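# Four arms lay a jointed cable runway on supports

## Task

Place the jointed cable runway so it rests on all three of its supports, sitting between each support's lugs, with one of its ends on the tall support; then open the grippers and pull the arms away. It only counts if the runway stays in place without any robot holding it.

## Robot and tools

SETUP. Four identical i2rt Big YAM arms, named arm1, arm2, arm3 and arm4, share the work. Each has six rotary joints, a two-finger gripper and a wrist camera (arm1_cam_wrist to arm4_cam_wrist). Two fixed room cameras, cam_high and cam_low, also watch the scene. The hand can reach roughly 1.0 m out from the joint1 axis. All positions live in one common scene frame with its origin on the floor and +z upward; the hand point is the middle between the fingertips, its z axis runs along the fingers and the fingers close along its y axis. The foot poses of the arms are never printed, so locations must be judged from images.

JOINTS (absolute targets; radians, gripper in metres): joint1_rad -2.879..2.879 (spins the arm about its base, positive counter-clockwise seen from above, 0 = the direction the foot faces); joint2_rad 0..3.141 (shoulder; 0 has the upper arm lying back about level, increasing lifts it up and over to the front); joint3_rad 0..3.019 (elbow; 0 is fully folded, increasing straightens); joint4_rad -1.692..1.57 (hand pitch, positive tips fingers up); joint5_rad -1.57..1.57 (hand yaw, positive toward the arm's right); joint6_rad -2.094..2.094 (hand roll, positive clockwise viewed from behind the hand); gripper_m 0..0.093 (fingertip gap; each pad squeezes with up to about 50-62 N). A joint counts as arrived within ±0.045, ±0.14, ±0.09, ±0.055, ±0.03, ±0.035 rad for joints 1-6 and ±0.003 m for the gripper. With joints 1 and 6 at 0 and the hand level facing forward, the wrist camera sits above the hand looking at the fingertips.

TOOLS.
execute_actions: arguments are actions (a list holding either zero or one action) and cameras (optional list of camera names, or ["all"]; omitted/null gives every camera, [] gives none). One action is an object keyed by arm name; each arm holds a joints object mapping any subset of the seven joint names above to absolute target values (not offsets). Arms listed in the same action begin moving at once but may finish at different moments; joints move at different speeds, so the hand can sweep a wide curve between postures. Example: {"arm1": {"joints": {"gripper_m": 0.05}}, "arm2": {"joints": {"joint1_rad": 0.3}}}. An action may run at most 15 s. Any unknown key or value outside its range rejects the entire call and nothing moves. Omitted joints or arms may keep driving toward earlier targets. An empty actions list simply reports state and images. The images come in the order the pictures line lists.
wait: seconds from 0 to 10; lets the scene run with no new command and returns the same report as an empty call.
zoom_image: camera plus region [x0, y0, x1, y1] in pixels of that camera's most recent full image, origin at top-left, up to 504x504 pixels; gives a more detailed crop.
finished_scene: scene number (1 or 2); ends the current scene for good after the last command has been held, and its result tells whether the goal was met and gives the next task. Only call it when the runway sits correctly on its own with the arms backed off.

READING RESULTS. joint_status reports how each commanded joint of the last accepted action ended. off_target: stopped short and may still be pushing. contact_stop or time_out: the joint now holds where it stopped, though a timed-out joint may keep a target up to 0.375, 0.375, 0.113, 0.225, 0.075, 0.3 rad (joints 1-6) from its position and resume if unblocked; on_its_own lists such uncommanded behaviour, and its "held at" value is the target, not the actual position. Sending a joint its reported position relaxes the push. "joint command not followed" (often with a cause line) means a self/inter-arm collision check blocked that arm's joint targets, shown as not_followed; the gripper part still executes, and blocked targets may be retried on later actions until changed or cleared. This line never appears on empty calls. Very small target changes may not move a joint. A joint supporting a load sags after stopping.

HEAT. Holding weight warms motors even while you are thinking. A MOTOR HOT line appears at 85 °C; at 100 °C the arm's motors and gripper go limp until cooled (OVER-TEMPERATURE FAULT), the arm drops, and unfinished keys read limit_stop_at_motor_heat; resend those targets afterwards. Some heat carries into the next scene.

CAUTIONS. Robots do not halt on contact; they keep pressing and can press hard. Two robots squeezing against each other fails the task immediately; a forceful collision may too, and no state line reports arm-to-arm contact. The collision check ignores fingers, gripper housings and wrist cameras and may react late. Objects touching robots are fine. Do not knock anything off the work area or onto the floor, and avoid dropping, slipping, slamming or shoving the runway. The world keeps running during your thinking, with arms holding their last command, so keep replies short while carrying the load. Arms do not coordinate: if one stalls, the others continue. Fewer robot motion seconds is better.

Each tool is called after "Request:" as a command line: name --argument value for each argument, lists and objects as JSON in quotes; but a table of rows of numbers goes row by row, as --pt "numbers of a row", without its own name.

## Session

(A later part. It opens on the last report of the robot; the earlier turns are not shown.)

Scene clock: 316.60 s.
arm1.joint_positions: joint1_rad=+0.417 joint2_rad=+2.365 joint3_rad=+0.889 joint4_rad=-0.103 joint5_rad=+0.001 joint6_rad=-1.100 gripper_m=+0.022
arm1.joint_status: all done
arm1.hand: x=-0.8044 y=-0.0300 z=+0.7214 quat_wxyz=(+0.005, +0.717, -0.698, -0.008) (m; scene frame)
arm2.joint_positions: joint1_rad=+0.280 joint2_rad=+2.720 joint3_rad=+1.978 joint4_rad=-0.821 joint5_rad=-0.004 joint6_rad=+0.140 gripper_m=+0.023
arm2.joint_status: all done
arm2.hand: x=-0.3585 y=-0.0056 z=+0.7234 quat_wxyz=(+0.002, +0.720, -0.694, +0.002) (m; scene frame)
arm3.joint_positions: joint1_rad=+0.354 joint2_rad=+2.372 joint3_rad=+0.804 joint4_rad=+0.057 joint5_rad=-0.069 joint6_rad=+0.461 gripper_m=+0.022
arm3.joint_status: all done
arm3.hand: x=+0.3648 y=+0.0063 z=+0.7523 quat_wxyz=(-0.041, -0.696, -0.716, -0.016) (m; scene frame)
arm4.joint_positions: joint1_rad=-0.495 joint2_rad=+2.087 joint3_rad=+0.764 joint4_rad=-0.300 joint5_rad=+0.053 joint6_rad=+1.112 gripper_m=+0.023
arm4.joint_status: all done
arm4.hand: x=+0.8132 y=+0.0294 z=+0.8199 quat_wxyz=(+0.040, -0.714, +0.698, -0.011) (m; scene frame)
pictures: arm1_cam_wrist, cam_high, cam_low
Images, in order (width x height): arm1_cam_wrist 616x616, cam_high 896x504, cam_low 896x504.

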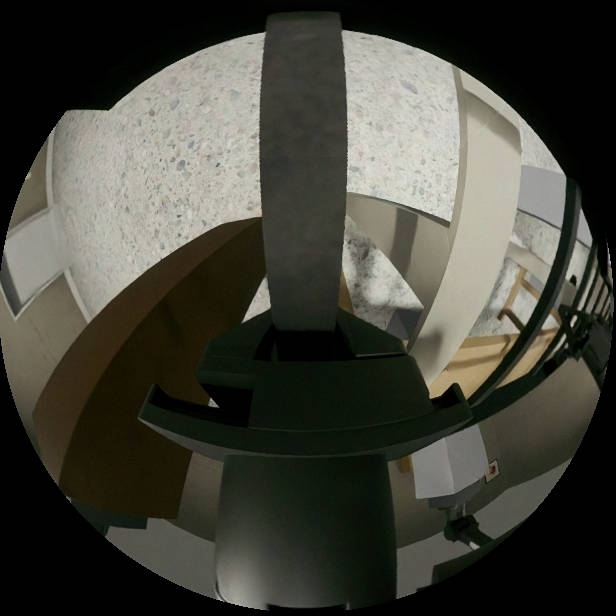

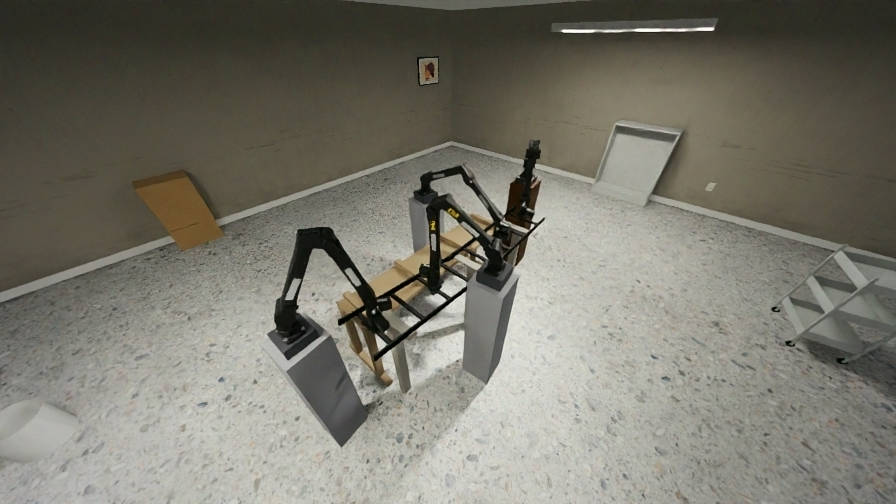

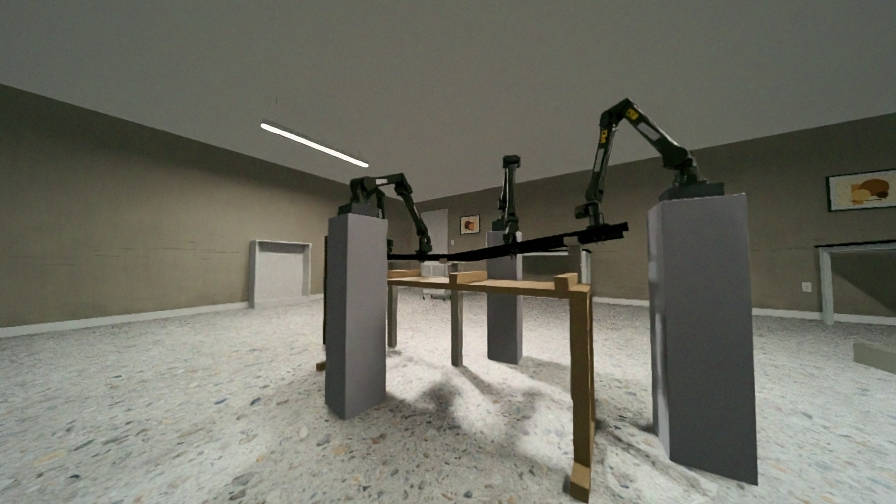

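Request:
execute_actions --actions '[{"arm1":{"joints":{"joint2_rad":2.41,"joint3_rad":0.92,"joint4_rad":-0.075}},"arm2":{"joints":{"joint2_rad":2.73,"joint3_rad":2.05,"joint4_rad":-0.825}},"arm3":{"joints":{"joint2_rad":2.30}}}]' --cameras '["cam_low","cam_high","arm1_cam_wrist","arm2_cam_wrist"]'

Request:
zoom_image --camera "cam_low" --region '[375,235,495,280]'

Request:
zoom_image --camera "cam_high" --region '[350,290,430,370]'

Request:
zoom_image --camera "arm1_cam_wrist" --region '[380,20,600,240]'

Request:
zoom_image --camera "cam_high" --region '[430,200,560,300]'

Scene clock: 321.53 s.
arm1.joint_positions: joint1_rad=+0.417 joint2_rad=+2.368 joint3_rad=+0.890 joint4_rad=-0.101 joint5_rad=+0.001 joint6_rad=-1.100 gripper_m=+0.022
arm1.joint_status: all done
arm1.hand: x=-0.8046 y=-0.0302 z=+0.7202 quat_wxyz=(+0.005, +0.717, -0.698, -0.008) (m; scene frame)
arm2.joint_positions: joint1_rad=+0.280 joint2_rad=+2.723 joint3_rad=+1.981 joint4_rad=-0.823 joint5_rad=-0.004 joint6_rad=+0.140 gripper_m=+0.023
arm2.joint_status: all done
arm2.hand: x=-0.3585 y=-0.0058 z=+0.7223 quat_wxyz=(+0.002, +0.720, -0.694, +0.003) (m; scene frame)
arm3.joint_positions: joint1_rad=+0.354 joint2_rad=+2.373 joint3_rad=+0.804 joint4_rad=+0.058 joint5_rad=-0.069 joint6_rad=+0.461 gripper_m=+0.022
arm3.joint_status: all done
arm3.hand: x=+0.3647 y=+0.0065 z=+0.7519 quat_wxyz=(-0.041, -0.696, -0.716, -0.016) (m; scene frame)
arm4.joint_positions: joint1_rad=-0.495 joint2_rad=+2.086 joint3_rad=+0.764 joint4_rad=-0.300 joint5_rad=+0.053 joint6_rad=+1.112 gripper_m=+0.023
arm4.joint_status: not commanded
arm4.hand: x=+0.8132 y=+0.0294 z=+0.8204 quat_wxyz=(+0.039, -0.714, +0.698, -0.010) (m; scene frame)
pictures: arm1_cam_wrist, arm2_cam_wrist, cam_high, cam_low
Images, in order (width x height): arm1_cam_wrist 616x616, arm2_cam_wrist 616x616, cam_high 896x504, cam_low 896x504.

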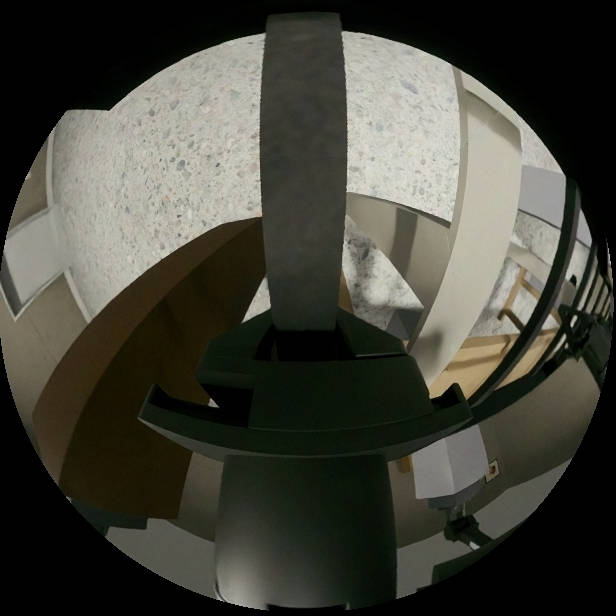

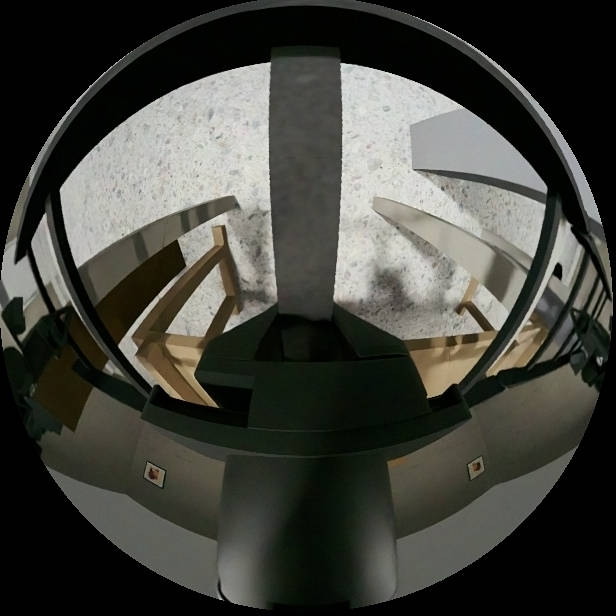

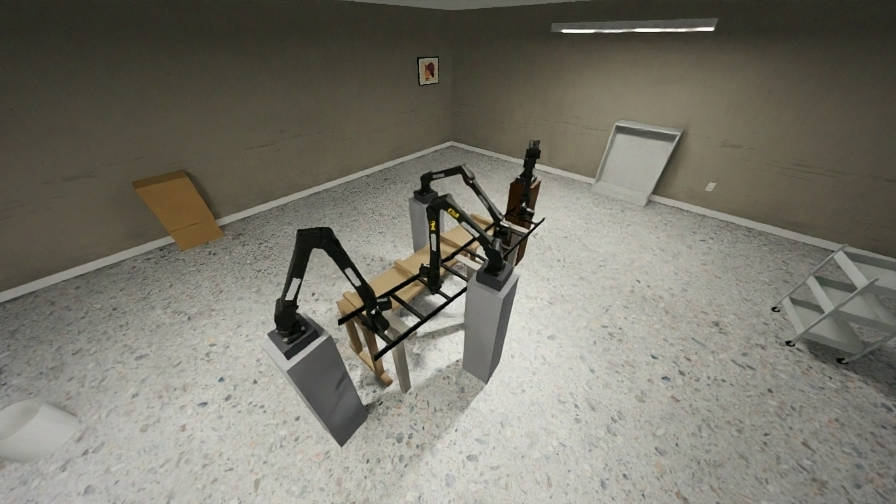

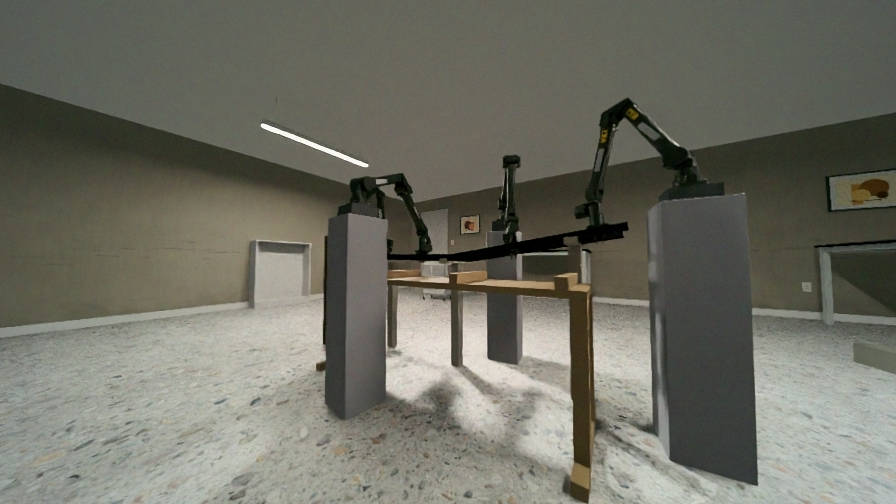

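Region (375, 235, 495, 280) of cam_low's 896x504 image, scaled by 4.200, with more detail than that image has; it fills the top 189 rows of this view, and the rest is white.

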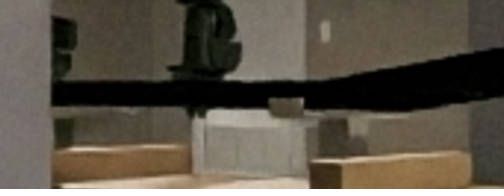

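Region (350, 290, 430, 370) of cam_high's 896x504 image, scaled by 6.300, with more detail than that image has.

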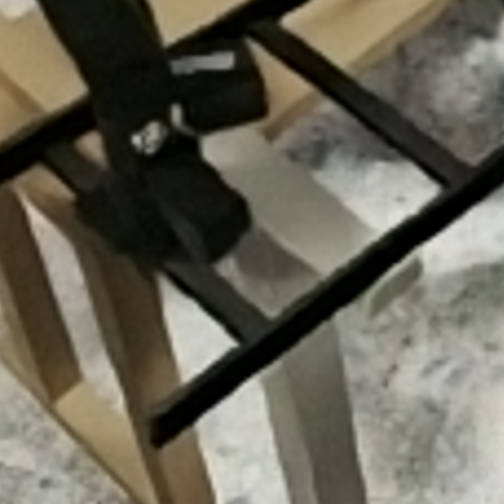

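Region (380, 20, 600, 240) of arm1_cam_wrist's 616x616 image, scaled by 2.291, with more detail than that image has.

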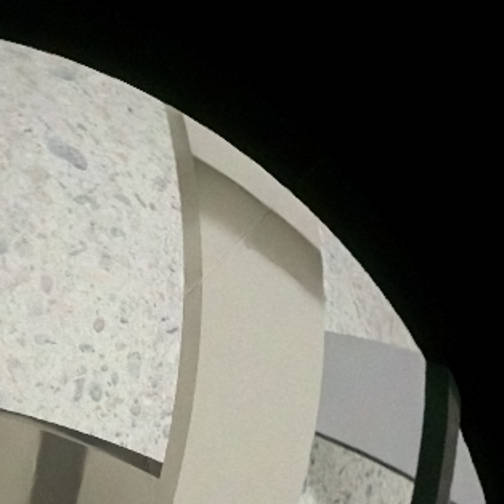

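Region (430, 200, 560, 300) of cam_high's 896x504 image, scaled by 3.877, with more detail than that image has; it fills the top 388 rows of this view, and the rest is white.

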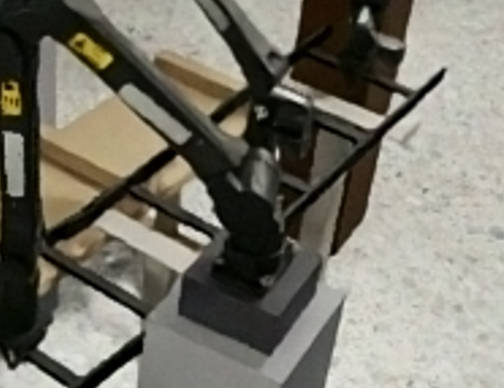

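Request:
zoom_image --camera "cam_high" --region '[330,290,400,340]'

Request:
zoom_image --camera "arm2_cam_wrist" --region '[450,150,610,400]'

Request:
zoom_image --camera "arm2_cam_wrist" --region '[5,150,200,420]'

Request:
zoom_image --camera "cam_high" --region '[400,310,430,340]'

Region (330, 290, 400, 340) of cam_high's 896x504 image, scaled by 7.200, with more detail than that image has; it fills the top 360 rows of this view, and the rest is white.

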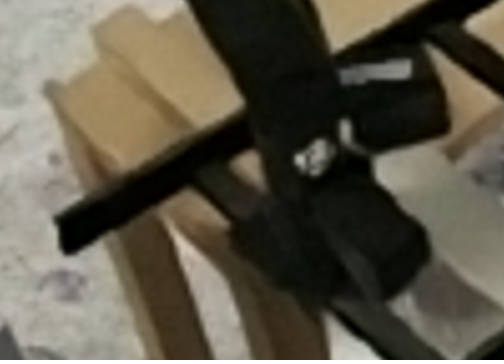

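Region (450, 150, 610, 400) of arm2_cam_wrist's 616x616 image, scaled by 2.016, with more detail than that image has; it fills the left 323 columns of this view, and the rest is white.

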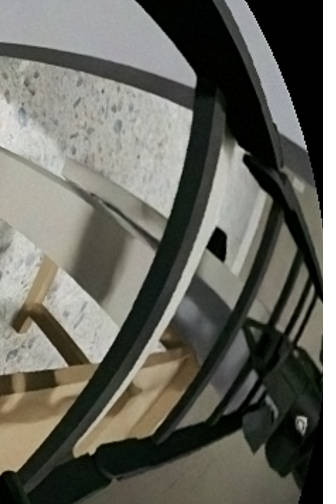

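Region (5, 150, 200, 420) of arm2_cam_wrist's 616x616 image, scaled by 1.867, with more detail than that image has.

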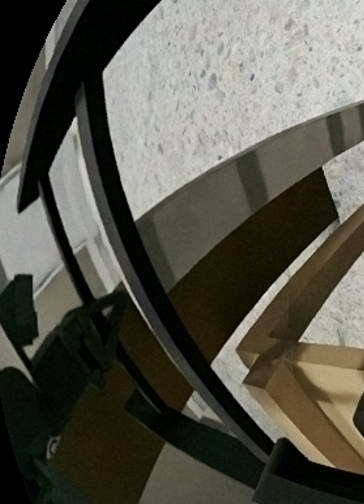

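Region (400, 310, 430, 340) of cam_high's 896x504 image, scaled by 16.800, with more detail than that image has.

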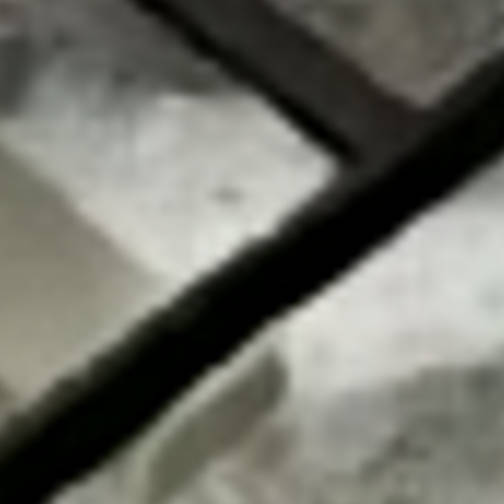

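Request:
execute_actions --actions '[{"arm1":{"joints":{"joint2_rad":2.28,"joint3_rad":0.865,"joint4_rad":-0.11}},"arm2":{"joints":{"joint2_rad":2.54,"joint3_rad":1.97,"joint4_rad":-0.82}},"arm3":{"joints":{"joint2_rad":2.22,"joint3_rad":0.74,"joint4_rad":0.04}},"arm4":{"joints":{"joint2_rad":2.04,"joint3_rad":0.785,"joint4_rad":-0.33}}}]' --cameras '[]'

Request:
execute_actions --actions '[{"arm1":{"joints":{"joint1_rad":0.375,"joint6_rad":-1.15}},"arm2":{"joints":{"joint6_rad":0.115}},"arm3":{"joints":{"joint6_rad":0.435}},"arm4":{"joints":{"joint1_rad":-0.545,"joint6_rad":1.07}}}]' --cameras '["cam_low","cam_high","arm1_cam_wrist"]'

Request:
zoom_image --camera "cam_low" --region '[375,235,495,280]'

Request:
zoom_image --camera "cam_high" --region '[350,290,430,370]'

Request:
zoom_image --camera "arm1_cam_wrist" --region '[380,20,600,240]'

Scene clock: 351.90 s.
arm1.joint_positions: joint1_rad=+0.418 joint2_rad=+2.342 joint3_rad=+0.873 joint4_rad=-0.102 joint5_rad=+0.006 joint6_rad=-1.100 gripper_m=+0.022
arm1.joint_status: all done
arm1.hand: x=-0.8043 y=-0.0309 z=+0.7290 quat_wxyz=(+0.002, +0.717, -0.698, -0.004) (m; scene frame)
arm2.joint_positions: joint1_rad=+0.280 joint2_rad=+2.698 joint3_rad=+1.954 joint4_rad=-0.806 joint5_rad=-0.005 joint6_rad=+0.140 gripper_m=+0.023
arm2.joint_status: joint2_rad time_out (moved -0.025 of -0.183); the others done
arm2.on_its_own: joint2_rad reads +2.698 and still pushes toward +2.540 since a time_out
arm2.hand: x=-0.3588 y=-0.0049 z=+0.7311 quat_wxyz=(-0.002, +0.720, -0.694, -0.004) (m; scene frame)
arm3.joint_positions: joint1_rad=+0.354 joint2_rad=+2.356 joint3_rad=+0.794 joint4_rad=+0.058 joint5_rad=-0.068 joint6_rad=+0.461 gripper_m=+0.022
arm3.joint_status: all done
arm3.hand: x=+0.3651 y=+0.0057 z=+0.7575 quat_wxyz=(-0.044, -0.696, -0.717, -0.015) (m; scene frame)
arm4.joint_positions: joint1_rad=-0.496 joint2_rad=+2.071 joint3_rad=+0.769 joint4_rad=-0.329 joint5_rad=+0.054 joint6_rad=+1.110 gripper_m=+0.023
arm4.joint_status: all done
arm4.hand: x=+0.8131 y=+0.0298 z=+0.8258 quat_wxyz=(+0.041, -0.715, +0.698, -0.015) (m; scene frame)
pictures: none
No camera images: the call's "cameras" was empty. Leave "cameras" out to get every camera's image.

not run: a stop came earlier in this reply.

Region (375, 235, 495, 280) of cam_low's 896x504 image, scaled by 4.200, with more detail than that image has; it fills the top 189 rows of this view, and the rest is white.

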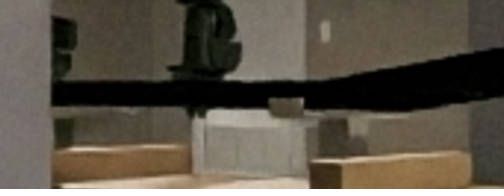

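Region (350, 290, 430, 370) of cam_high's 896x504 image, scaled by 6.300, with more detail than that image has.

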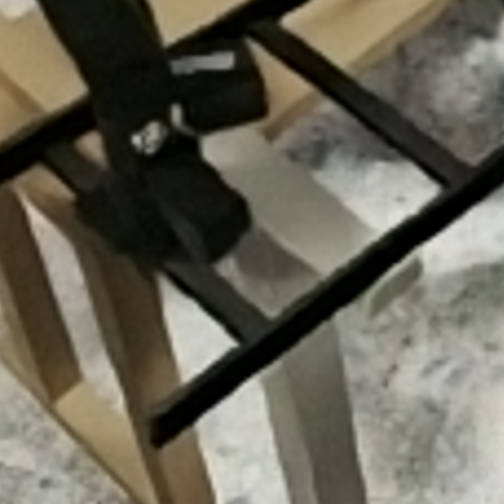

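Region (380, 20, 600, 240) of arm1_cam_wrist's 616x616 image, scaled by 2.291, with more detail than that image has.

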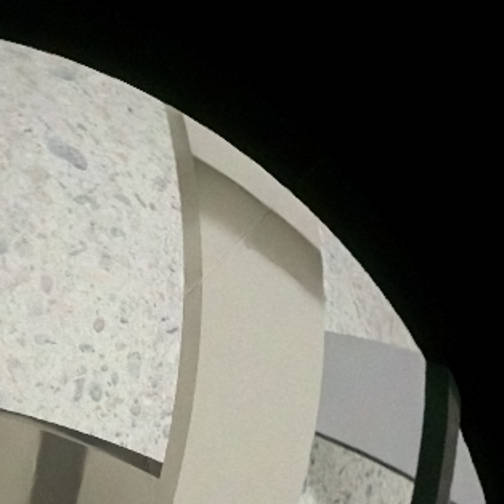

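Request:
execute_actions --actions '[{"arm1":{"joints":{"joint1_rad":0.375,"joint2_rad":2.265,"joint6_rad":-1.15}},"arm2":{"joints":{"joint2_rad":2.57,"joint3_rad":1.93,"joint6_rad":0.115}},"arm3":{"joints":{"joint3_rad":0.72,"joint6_rad":0.435}},"arm4":{"joints":{"joint1_rad":-0.545,"joint6_rad":1.07}}}]' --cameras '["cam_low","cam_high","arm1_cam_wrist"]'

Request:
zoom_image --camera "cam_low" --region '[375,235,495,280]'

Request:
zoom_image --camera "cam_high" --region '[350,290,430,370]'

Request:
zoom_image --camera "arm1_cam_wrist" --region '[380,20,600,240]'

Scene clock: 356.10 s.
arm1.joint_positions: joint1_rad=+0.386 joint2_rad=+2.340 joint3_rad=+0.866 joint4_rad=-0.103 joint5_rad=+0.000 joint6_rad=-1.147 gripper_m=+0.022
arm1.joint_status: all done
arm1.hand: x=-0.8028 y=-0.0424 z=+0.7291 quat_wxyz=(+0.004, +0.722, -0.692, -0.008) (m; scene frame)
arm2.joint_positions: joint1_rad=+0.281 joint2_rad=+2.691 joint3_rad=+1.932 joint4_rad=-0.798 joint5_rad=-0.006 joint6_rad=+0.126 gripper_m=+0.023
arm2.joint_status: all done
arm2.hand: x=-0.3582 y=-0.0111 z=+0.7297 quat_wxyz=(+0.001, +0.725, -0.688, -0.002) (m; scene frame)
arm3.joint_positions: joint1_rad=+0.356 joint2_rad=+2.354 joint3_rad=+0.784 joint4_rad=+0.058 joint5_rad=-0.075 joint6_rad=+0.449 gripper_m=+0.022
arm3.joint_status: all done
arm3.hand: x=+0.3645 y=+0.0110 z=+0.7581 quat_wxyz=(-0.042, -0.691, -0.722, -0.019) (m; scene frame)
arm4.joint_positions: joint1_rad=-0.529 joint2_rad=+2.069 joint3_rad=+0.776 joint4_rad=-0.329 joint5_rad=+0.046 joint6_rad=+1.062 gripper_m=+0.023
arm4.joint_status: all done
arm4.hand: x=+0.8133 y=+0.0410 z=+0.8273 quat_wxyz=(+0.036, -0.720, +0.693, -0.013) (m; scene frame)
pictures: arm1_cam_wrist, cam_high, cam_low
Images, in order (width x height): arm1_cam_wrist 616x616, cam_high 896x504, cam_low 896x504.

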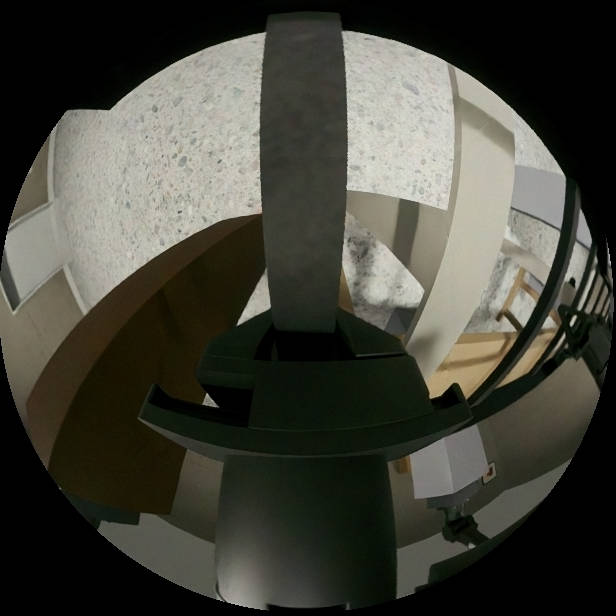

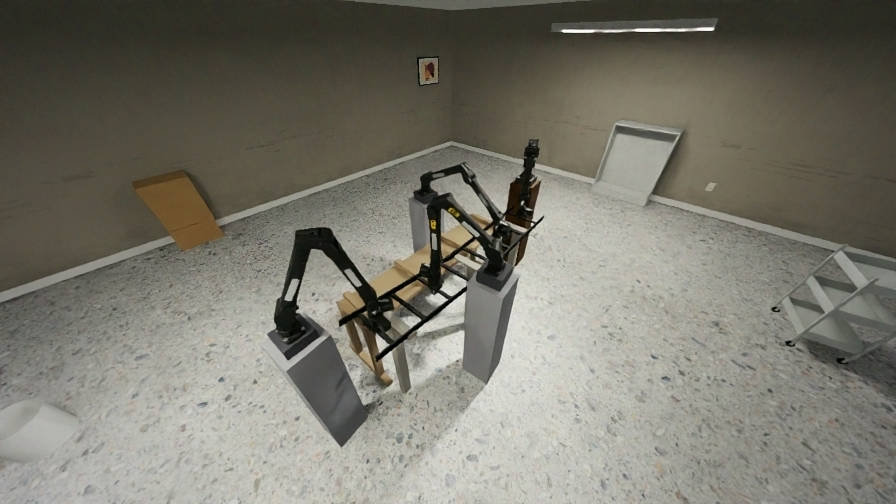

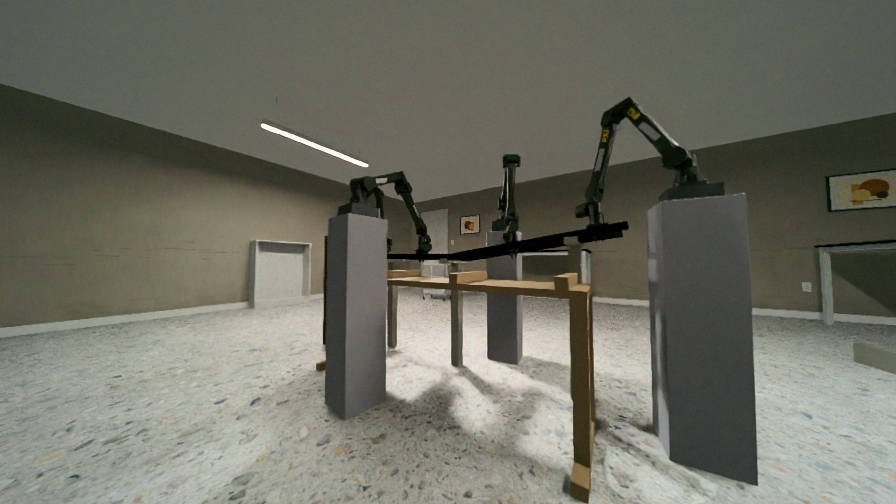

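Region (375, 235, 495, 280) of cam_low's 896x504 image, scaled by 4.200, with more detail than that image has; it fills the top 189 rows of this view, and the rest is white.

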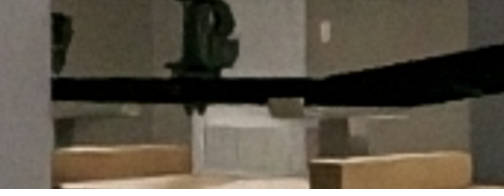

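Region (350, 290, 430, 370) of cam_high's 896x504 image, scaled by 6.300, with more detail than that image has.

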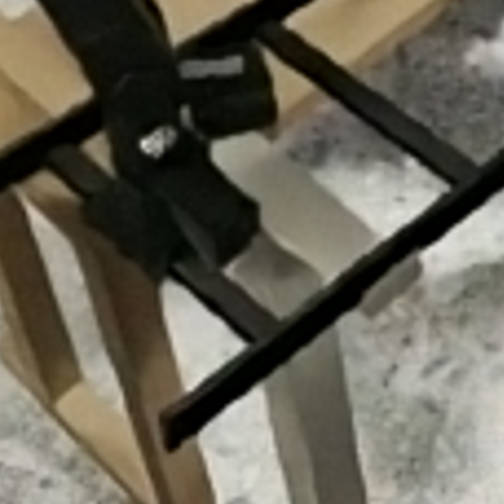

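Region (380, 20, 600, 240) of arm1_cam_wrist's 616x616 image, scaled by 2.291, with more detail than that image has.

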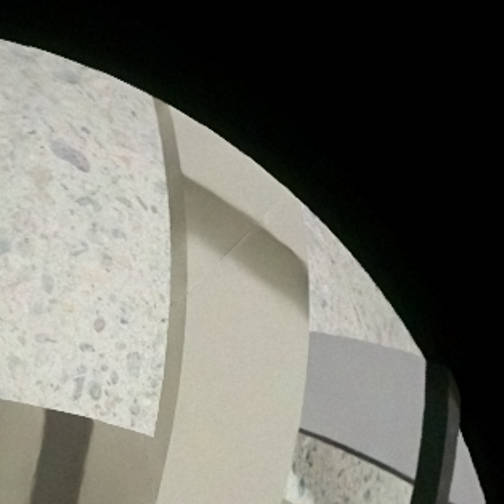

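Request:
execute_actions --actions '[{"arm1":{"joints":{"joint1_rad":0.44,"joint3_rad":0.89,"joint6_rad":-1.08}},"arm2":{"joints":{"joint3_rad":1.99,"joint6_rad":0.155}},"arm3":{"joints":{"joint3_rad":0.77,"joint6_rad":0.48}},"arm4":{"joints":{"joint1_rad":-0.46,"joint2_rad":2.02,"joint3_rad":0.755,"joint6_rad":1.15}}}]' --cameras '["cam_low","cam_high","arm4_cam_wrist"]'

Request:
zoom_image --camera "cam_low" --region '[375,235,495,280]'

Request:
zoom_image --camera "cam_high" --region '[350,290,430,370]'

Request:
zoom_image --camera "cam_high" --region '[470,200,560,260]'

Request:
zoom_image --camera "cam_low" --region '[520,210,640,270]'

Scene clock: 367.67 s.
arm1.joint_positions: joint1_rad=+0.417 joint2_rad=+2.333 joint3_rad=+0.874 joint4_rad=-0.103 joint5_rad=+0.006 joint6_rad=-1.100 gripper_m=+0.022
arm1.joint_status: all done
arm1.hand: x=-0.8010 y=-0.0294 z=+0.7318 quat_wxyz=(-0.002, +0.716, -0.698, -0.003) (m; scene frame)
arm2.joint_positions: joint1_rad=+0.277 joint2_rad=+2.691 joint3_rad=+1.939 joint4_rad=-0.793 joint5_rad=-0.002 joint6_rad=+0.139 gripper_m=+0.023
arm2.joint_status: all done
arm2.hand: x=-0.3564 y=-0.0057 z=+0.7318 quat_wxyz=(-0.005, +0.720, -0.694, -0.005) (m; scene frame)
arm3.joint_positions: joint1_rad=+0.356 joint2_rad=+2.350 joint3_rad=+0.797 joint4_rad=+0.053 joint5_rad=-0.073 joint6_rad=+0.465 gripper_m=+0.022
arm3.joint_status: all done
arm3.hand: x=+0.3680 y=+0.0039 z=+0.7597 quat_wxyz=(-0.047, -0.696, -0.716, -0.016) (m; scene frame)
arm4.joint_positions: joint1_rad=-0.490 joint2_rad=+2.053 joint3_rad=+0.754 joint4_rad=-0.329 joint5_rad=+0.056 joint6_rad=+1.116 gripper_m=+0.023
arm4.joint_status: all done
arm4.hand: x=+0.8155 y=+0.0264 z=+0.8303 quat_wxyz=(+0.042, -0.715, +0.698, -0.013) (m; scene frame)
pictures: arm4_cam_wrist, cam_high, cam_low
Images, in order (width x height): arm4_cam_wrist 616x616, cam_high 896x504, cam_low 896x504.

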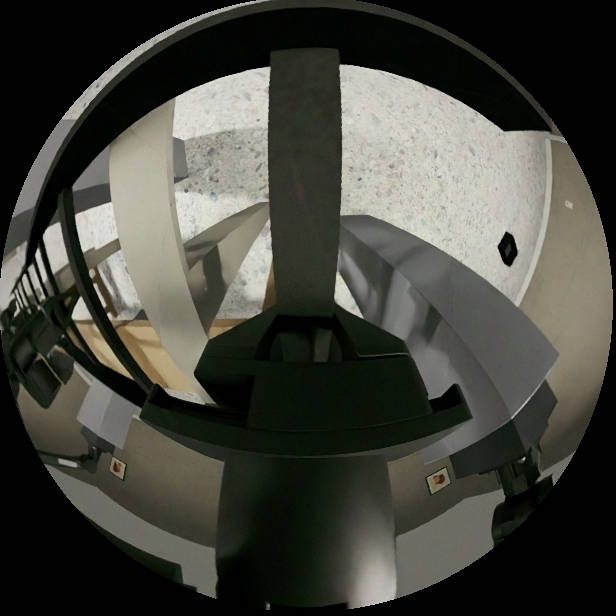

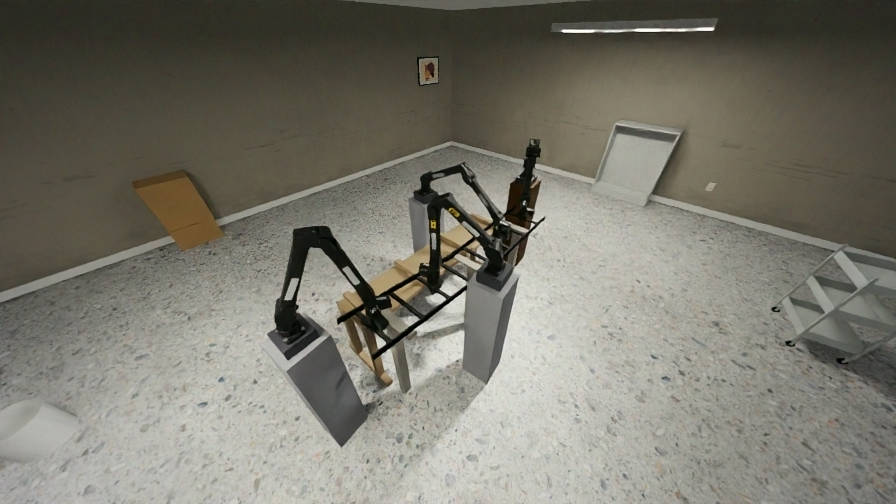

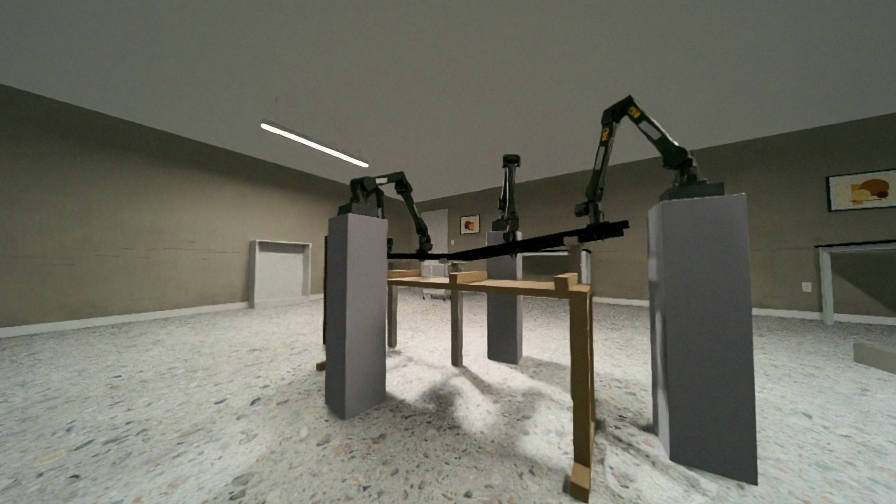

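Region (375, 235, 495, 280) of cam_low's 896x504 image, scaled by 4.200, with more detail than that image has; it fills the top 189 rows of this view, and the rest is white.

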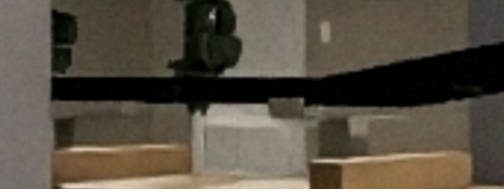

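Region (350, 290, 430, 370) of cam_high's 896x504 image, scaled by 6.300, with more detail than that image has.

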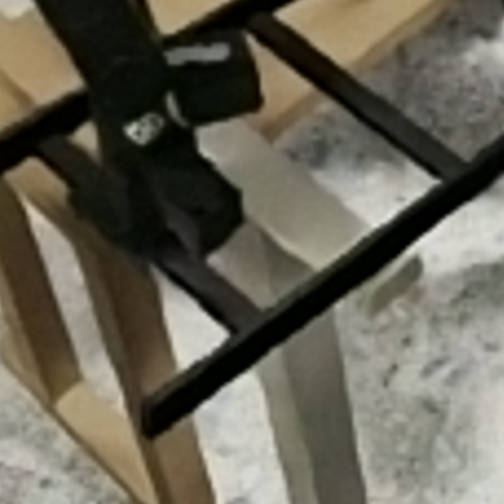

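Region (470, 200, 560, 260) of cam_high's 896x504 image, scaled by 5.600, with more detail than that image has.

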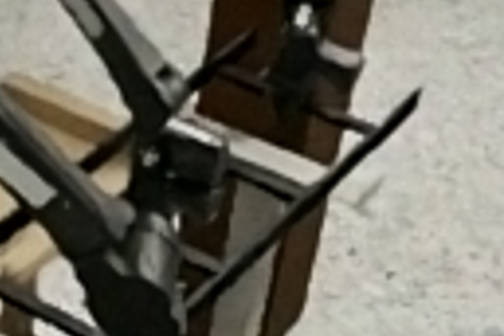

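Region (520, 210, 640, 270) of cam_low's 896x504 image, scaled by 4.200, with more detail than that image has.

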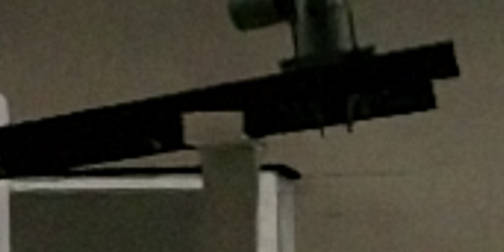

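Request:
execute_actions --actions '[{"arm1":{"joints":{"joint1_rad":0.475,"joint2_rad":2.25,"joint3_rad":0.91,"joint6_rad":-1.035}},"arm2":{"joints":{"joint3_rad":2.02,"joint6_rad":0.175}},"arm3":{"joints":{"joint3_rad":0.80,"joint6_rad":0.50}},"arm4":{"joints":{"joint1_rad":-0.43,"joint3_rad":0.75,"joint6_rad":1.19}}}]' --cameras '["cam_low","cam_high","arm1_cam_wrist"]'

Request:
zoom_image --camera "cam_low" --region '[375,235,495,280]'

Request:
zoom_image --camera "cam_high" --region '[350,290,430,370]'

Request:
zoom_image --camera "cam_high" --region '[470,200,560,260]'

Request:
zoom_image --camera "arm1_cam_wrist" --region '[380,20,600,240]'

Scene clock: 375.30 s.
arm1.joint_positions: joint1_rad=+0.448 joint2_rad=+2.323 joint3_rad=+0.883 joint4_rad=-0.112 joint5_rad=+0.009 joint6_rad=-1.053 gripper_m=+0.022
arm1.joint_status: all done
arm1.hand: x=-0.8000 y=-0.0160 z=+0.7360 quat_wxyz=(-0.006, +0.711, -0.703, +0.000) (m; scene frame)
arm2.joint_positions: joint1_rad=+0.275 joint2_rad=+2.691 joint3_rad=+1.951 joint4_rad=-0.793 joint5_rad=-0.001 joint6_rad=+0.153 gripper_m=+0.023
arm2.joint_status: all done
arm2.hand: x=-0.3555 y=+0.0006 z=+0.7352 quat_wxyz=(-0.009, +0.714, -0.700, -0.010) (m; scene frame)
arm3.joint_positions: joint1_rad=+0.355 joint2_rad=+2.350 joint3_rad=+0.813 joint4_rad=+0.042 joint5_rad=-0.066 joint6_rad=+0.480 gripper_m=+0.022
arm3.joint_status: all done
arm3.hand: x=+0.3699 y=-0.0036 z=+0.7600 quat_wxyz=(-0.049, -0.702, -0.710, -0.013) (m; scene frame)
arm4.joint_positions: joint1_rad=-0.457 joint2_rad=+2.053 joint3_rad=+0.742 joint4_rad=-0.329 joint5_rad=+0.051 joint6_rad=+1.164 gripper_m=+0.023
arm4.joint_status: all done
arm4.hand: x=+0.8171 y=+0.0125 z=+0.8292 quat_wxyz=(+0.043, -0.710, +0.703, -0.018) (m; scene frame)
pictures: arm1_cam_wrist, cam_high, cam_low
Images, in order (width x height): arm1_cam_wrist 616x616, cam_high 896x504, cam_low 896x504.

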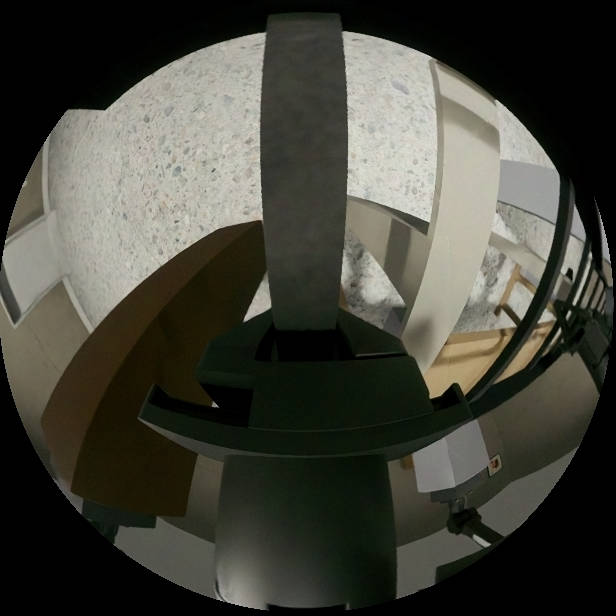

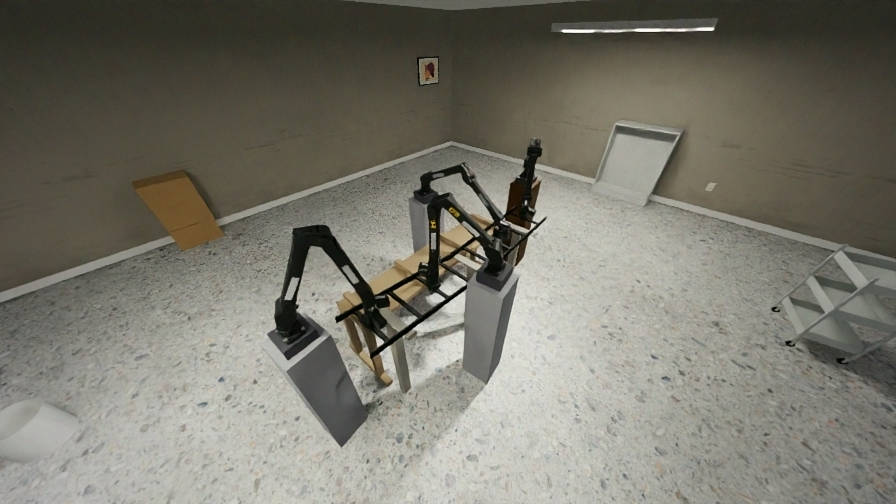

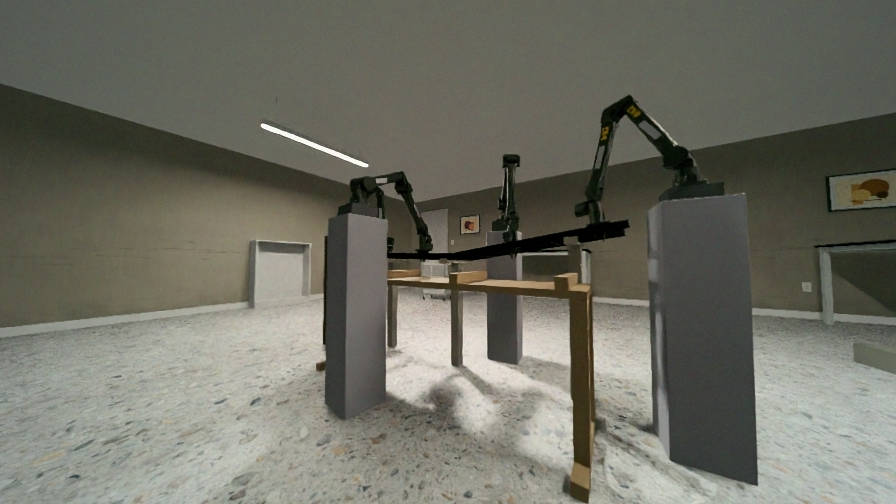

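Region (375, 235, 495, 280) of cam_low's 896x504 image, scaled by 4.200, with more detail than that image has; it fills the top 189 rows of this view, and the rest is white.

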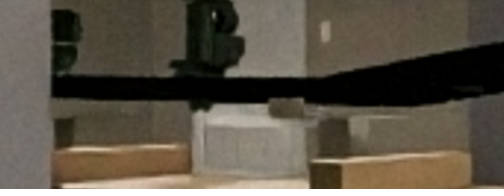

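Region (350, 290, 430, 370) of cam_high's 896x504 image, scaled by 6.300, with more detail than that image has.

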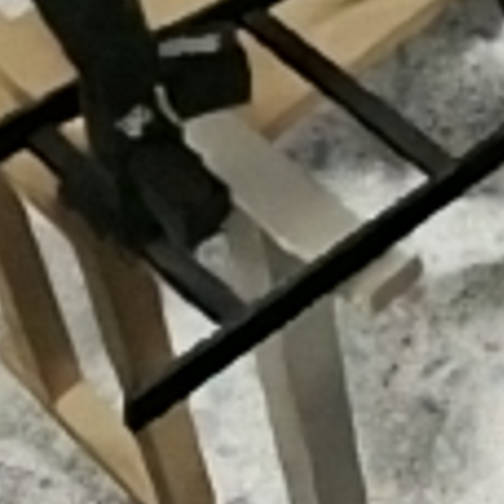

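Region (470, 200, 560, 260) of cam_high's 896x504 image, scaled by 5.600, with more detail than that image has.

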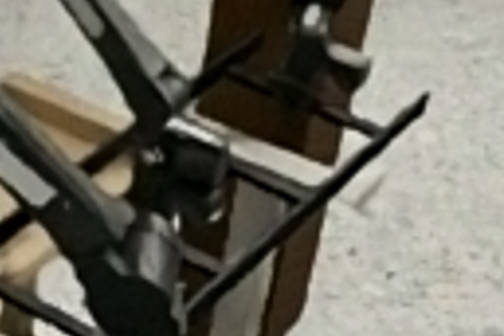

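Region (380, 20, 600, 240) of arm1_cam_wrist's 616x616 image, scaled by 2.291, with more detail than that image has.

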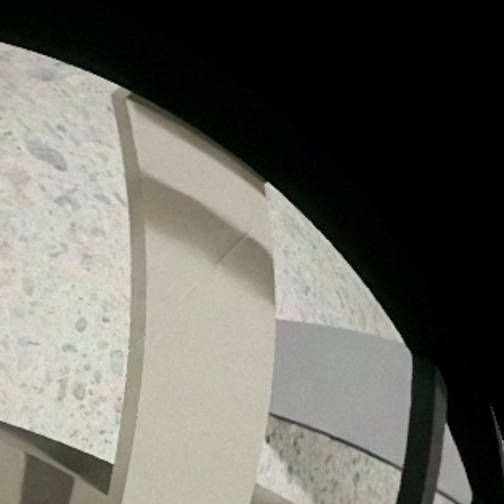

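Request:
execute_actions --actions '[{"arm1":{"joints":{"joint1_rad":0.42,"joint3_rad":0.885,"joint6_rad":-1.09}},"arm2":{"joints":{"joint3_rad":1.96,"joint6_rad":0.135}},"arm3":{"joints":{"joint3_rad":0.75,"joint6_rad":0.46}},"arm4":{"joints":{"joint1_rad":-0.49,"joint3_rad":0.775,"joint6_rad":1.12}}}]' --cameras '[]'

Scene clock: 380.80 s.
arm1.joint_positions: joint1_rad=+0.424 joint2_rad=+2.323 joint3_rad=+0.875 joint4_rad=-0.114 joint5_rad=+0.003 joint6_rad=-1.091 gripper_m=+0.022
arm1.joint_status: all done
arm1.hand: x=-0.8009 y=-0.0258 z=+0.7355 quat_wxyz=(-0.002, +0.716, -0.699, -0.004) (m; scene frame)
arm2.joint_positions: joint1_rad=+0.276 joint2_rad=+2.691 joint3_rad=+1.945 joint4_rad=-0.793 joint5_rad=-0.005 joint6_rad=+0.140 gripper_m=+0.023
arm2.joint_status: all done
arm2.hand: x=-0.3566 y=-0.0028 z=+0.7334 quat_wxyz=(-0.005, +0.719, -0.695, -0.008) (m; scene frame)
arm3.joint_positions: joint1_rad=+0.355 joint2_rad=+2.350 joint3_rad=+0.799 joint4_rad=+0.043 joint5_rad=-0.074 joint6_rad=+0.465 gripper_m=+0.022
arm3.joint_status: all done
arm3.hand: x=+0.3671 y=+0.0045 z=+0.7596 quat_wxyz=(-0.043, -0.697, -0.715, -0.018) (m; scene frame)
arm4.joint_positions: joint1_rad=-0.490 joint2_rad=+2.051 joint3_rad=+0.754 joint4_rad=-0.329 joint5_rad=+0.054 joint6_rad=+1.118 gripper_m=+0.023
arm4.joint_status: all done
arm4.hand: x=+0.8147 y=+0.0264 z=+0.8311 quat_wxyz=(+0.041, -0.714, +0.699, -0.013) (m; scene frame)
pictures: none
No camera images: the call's "cameras" was empty. Leave "cameras" out to get every camera's image.


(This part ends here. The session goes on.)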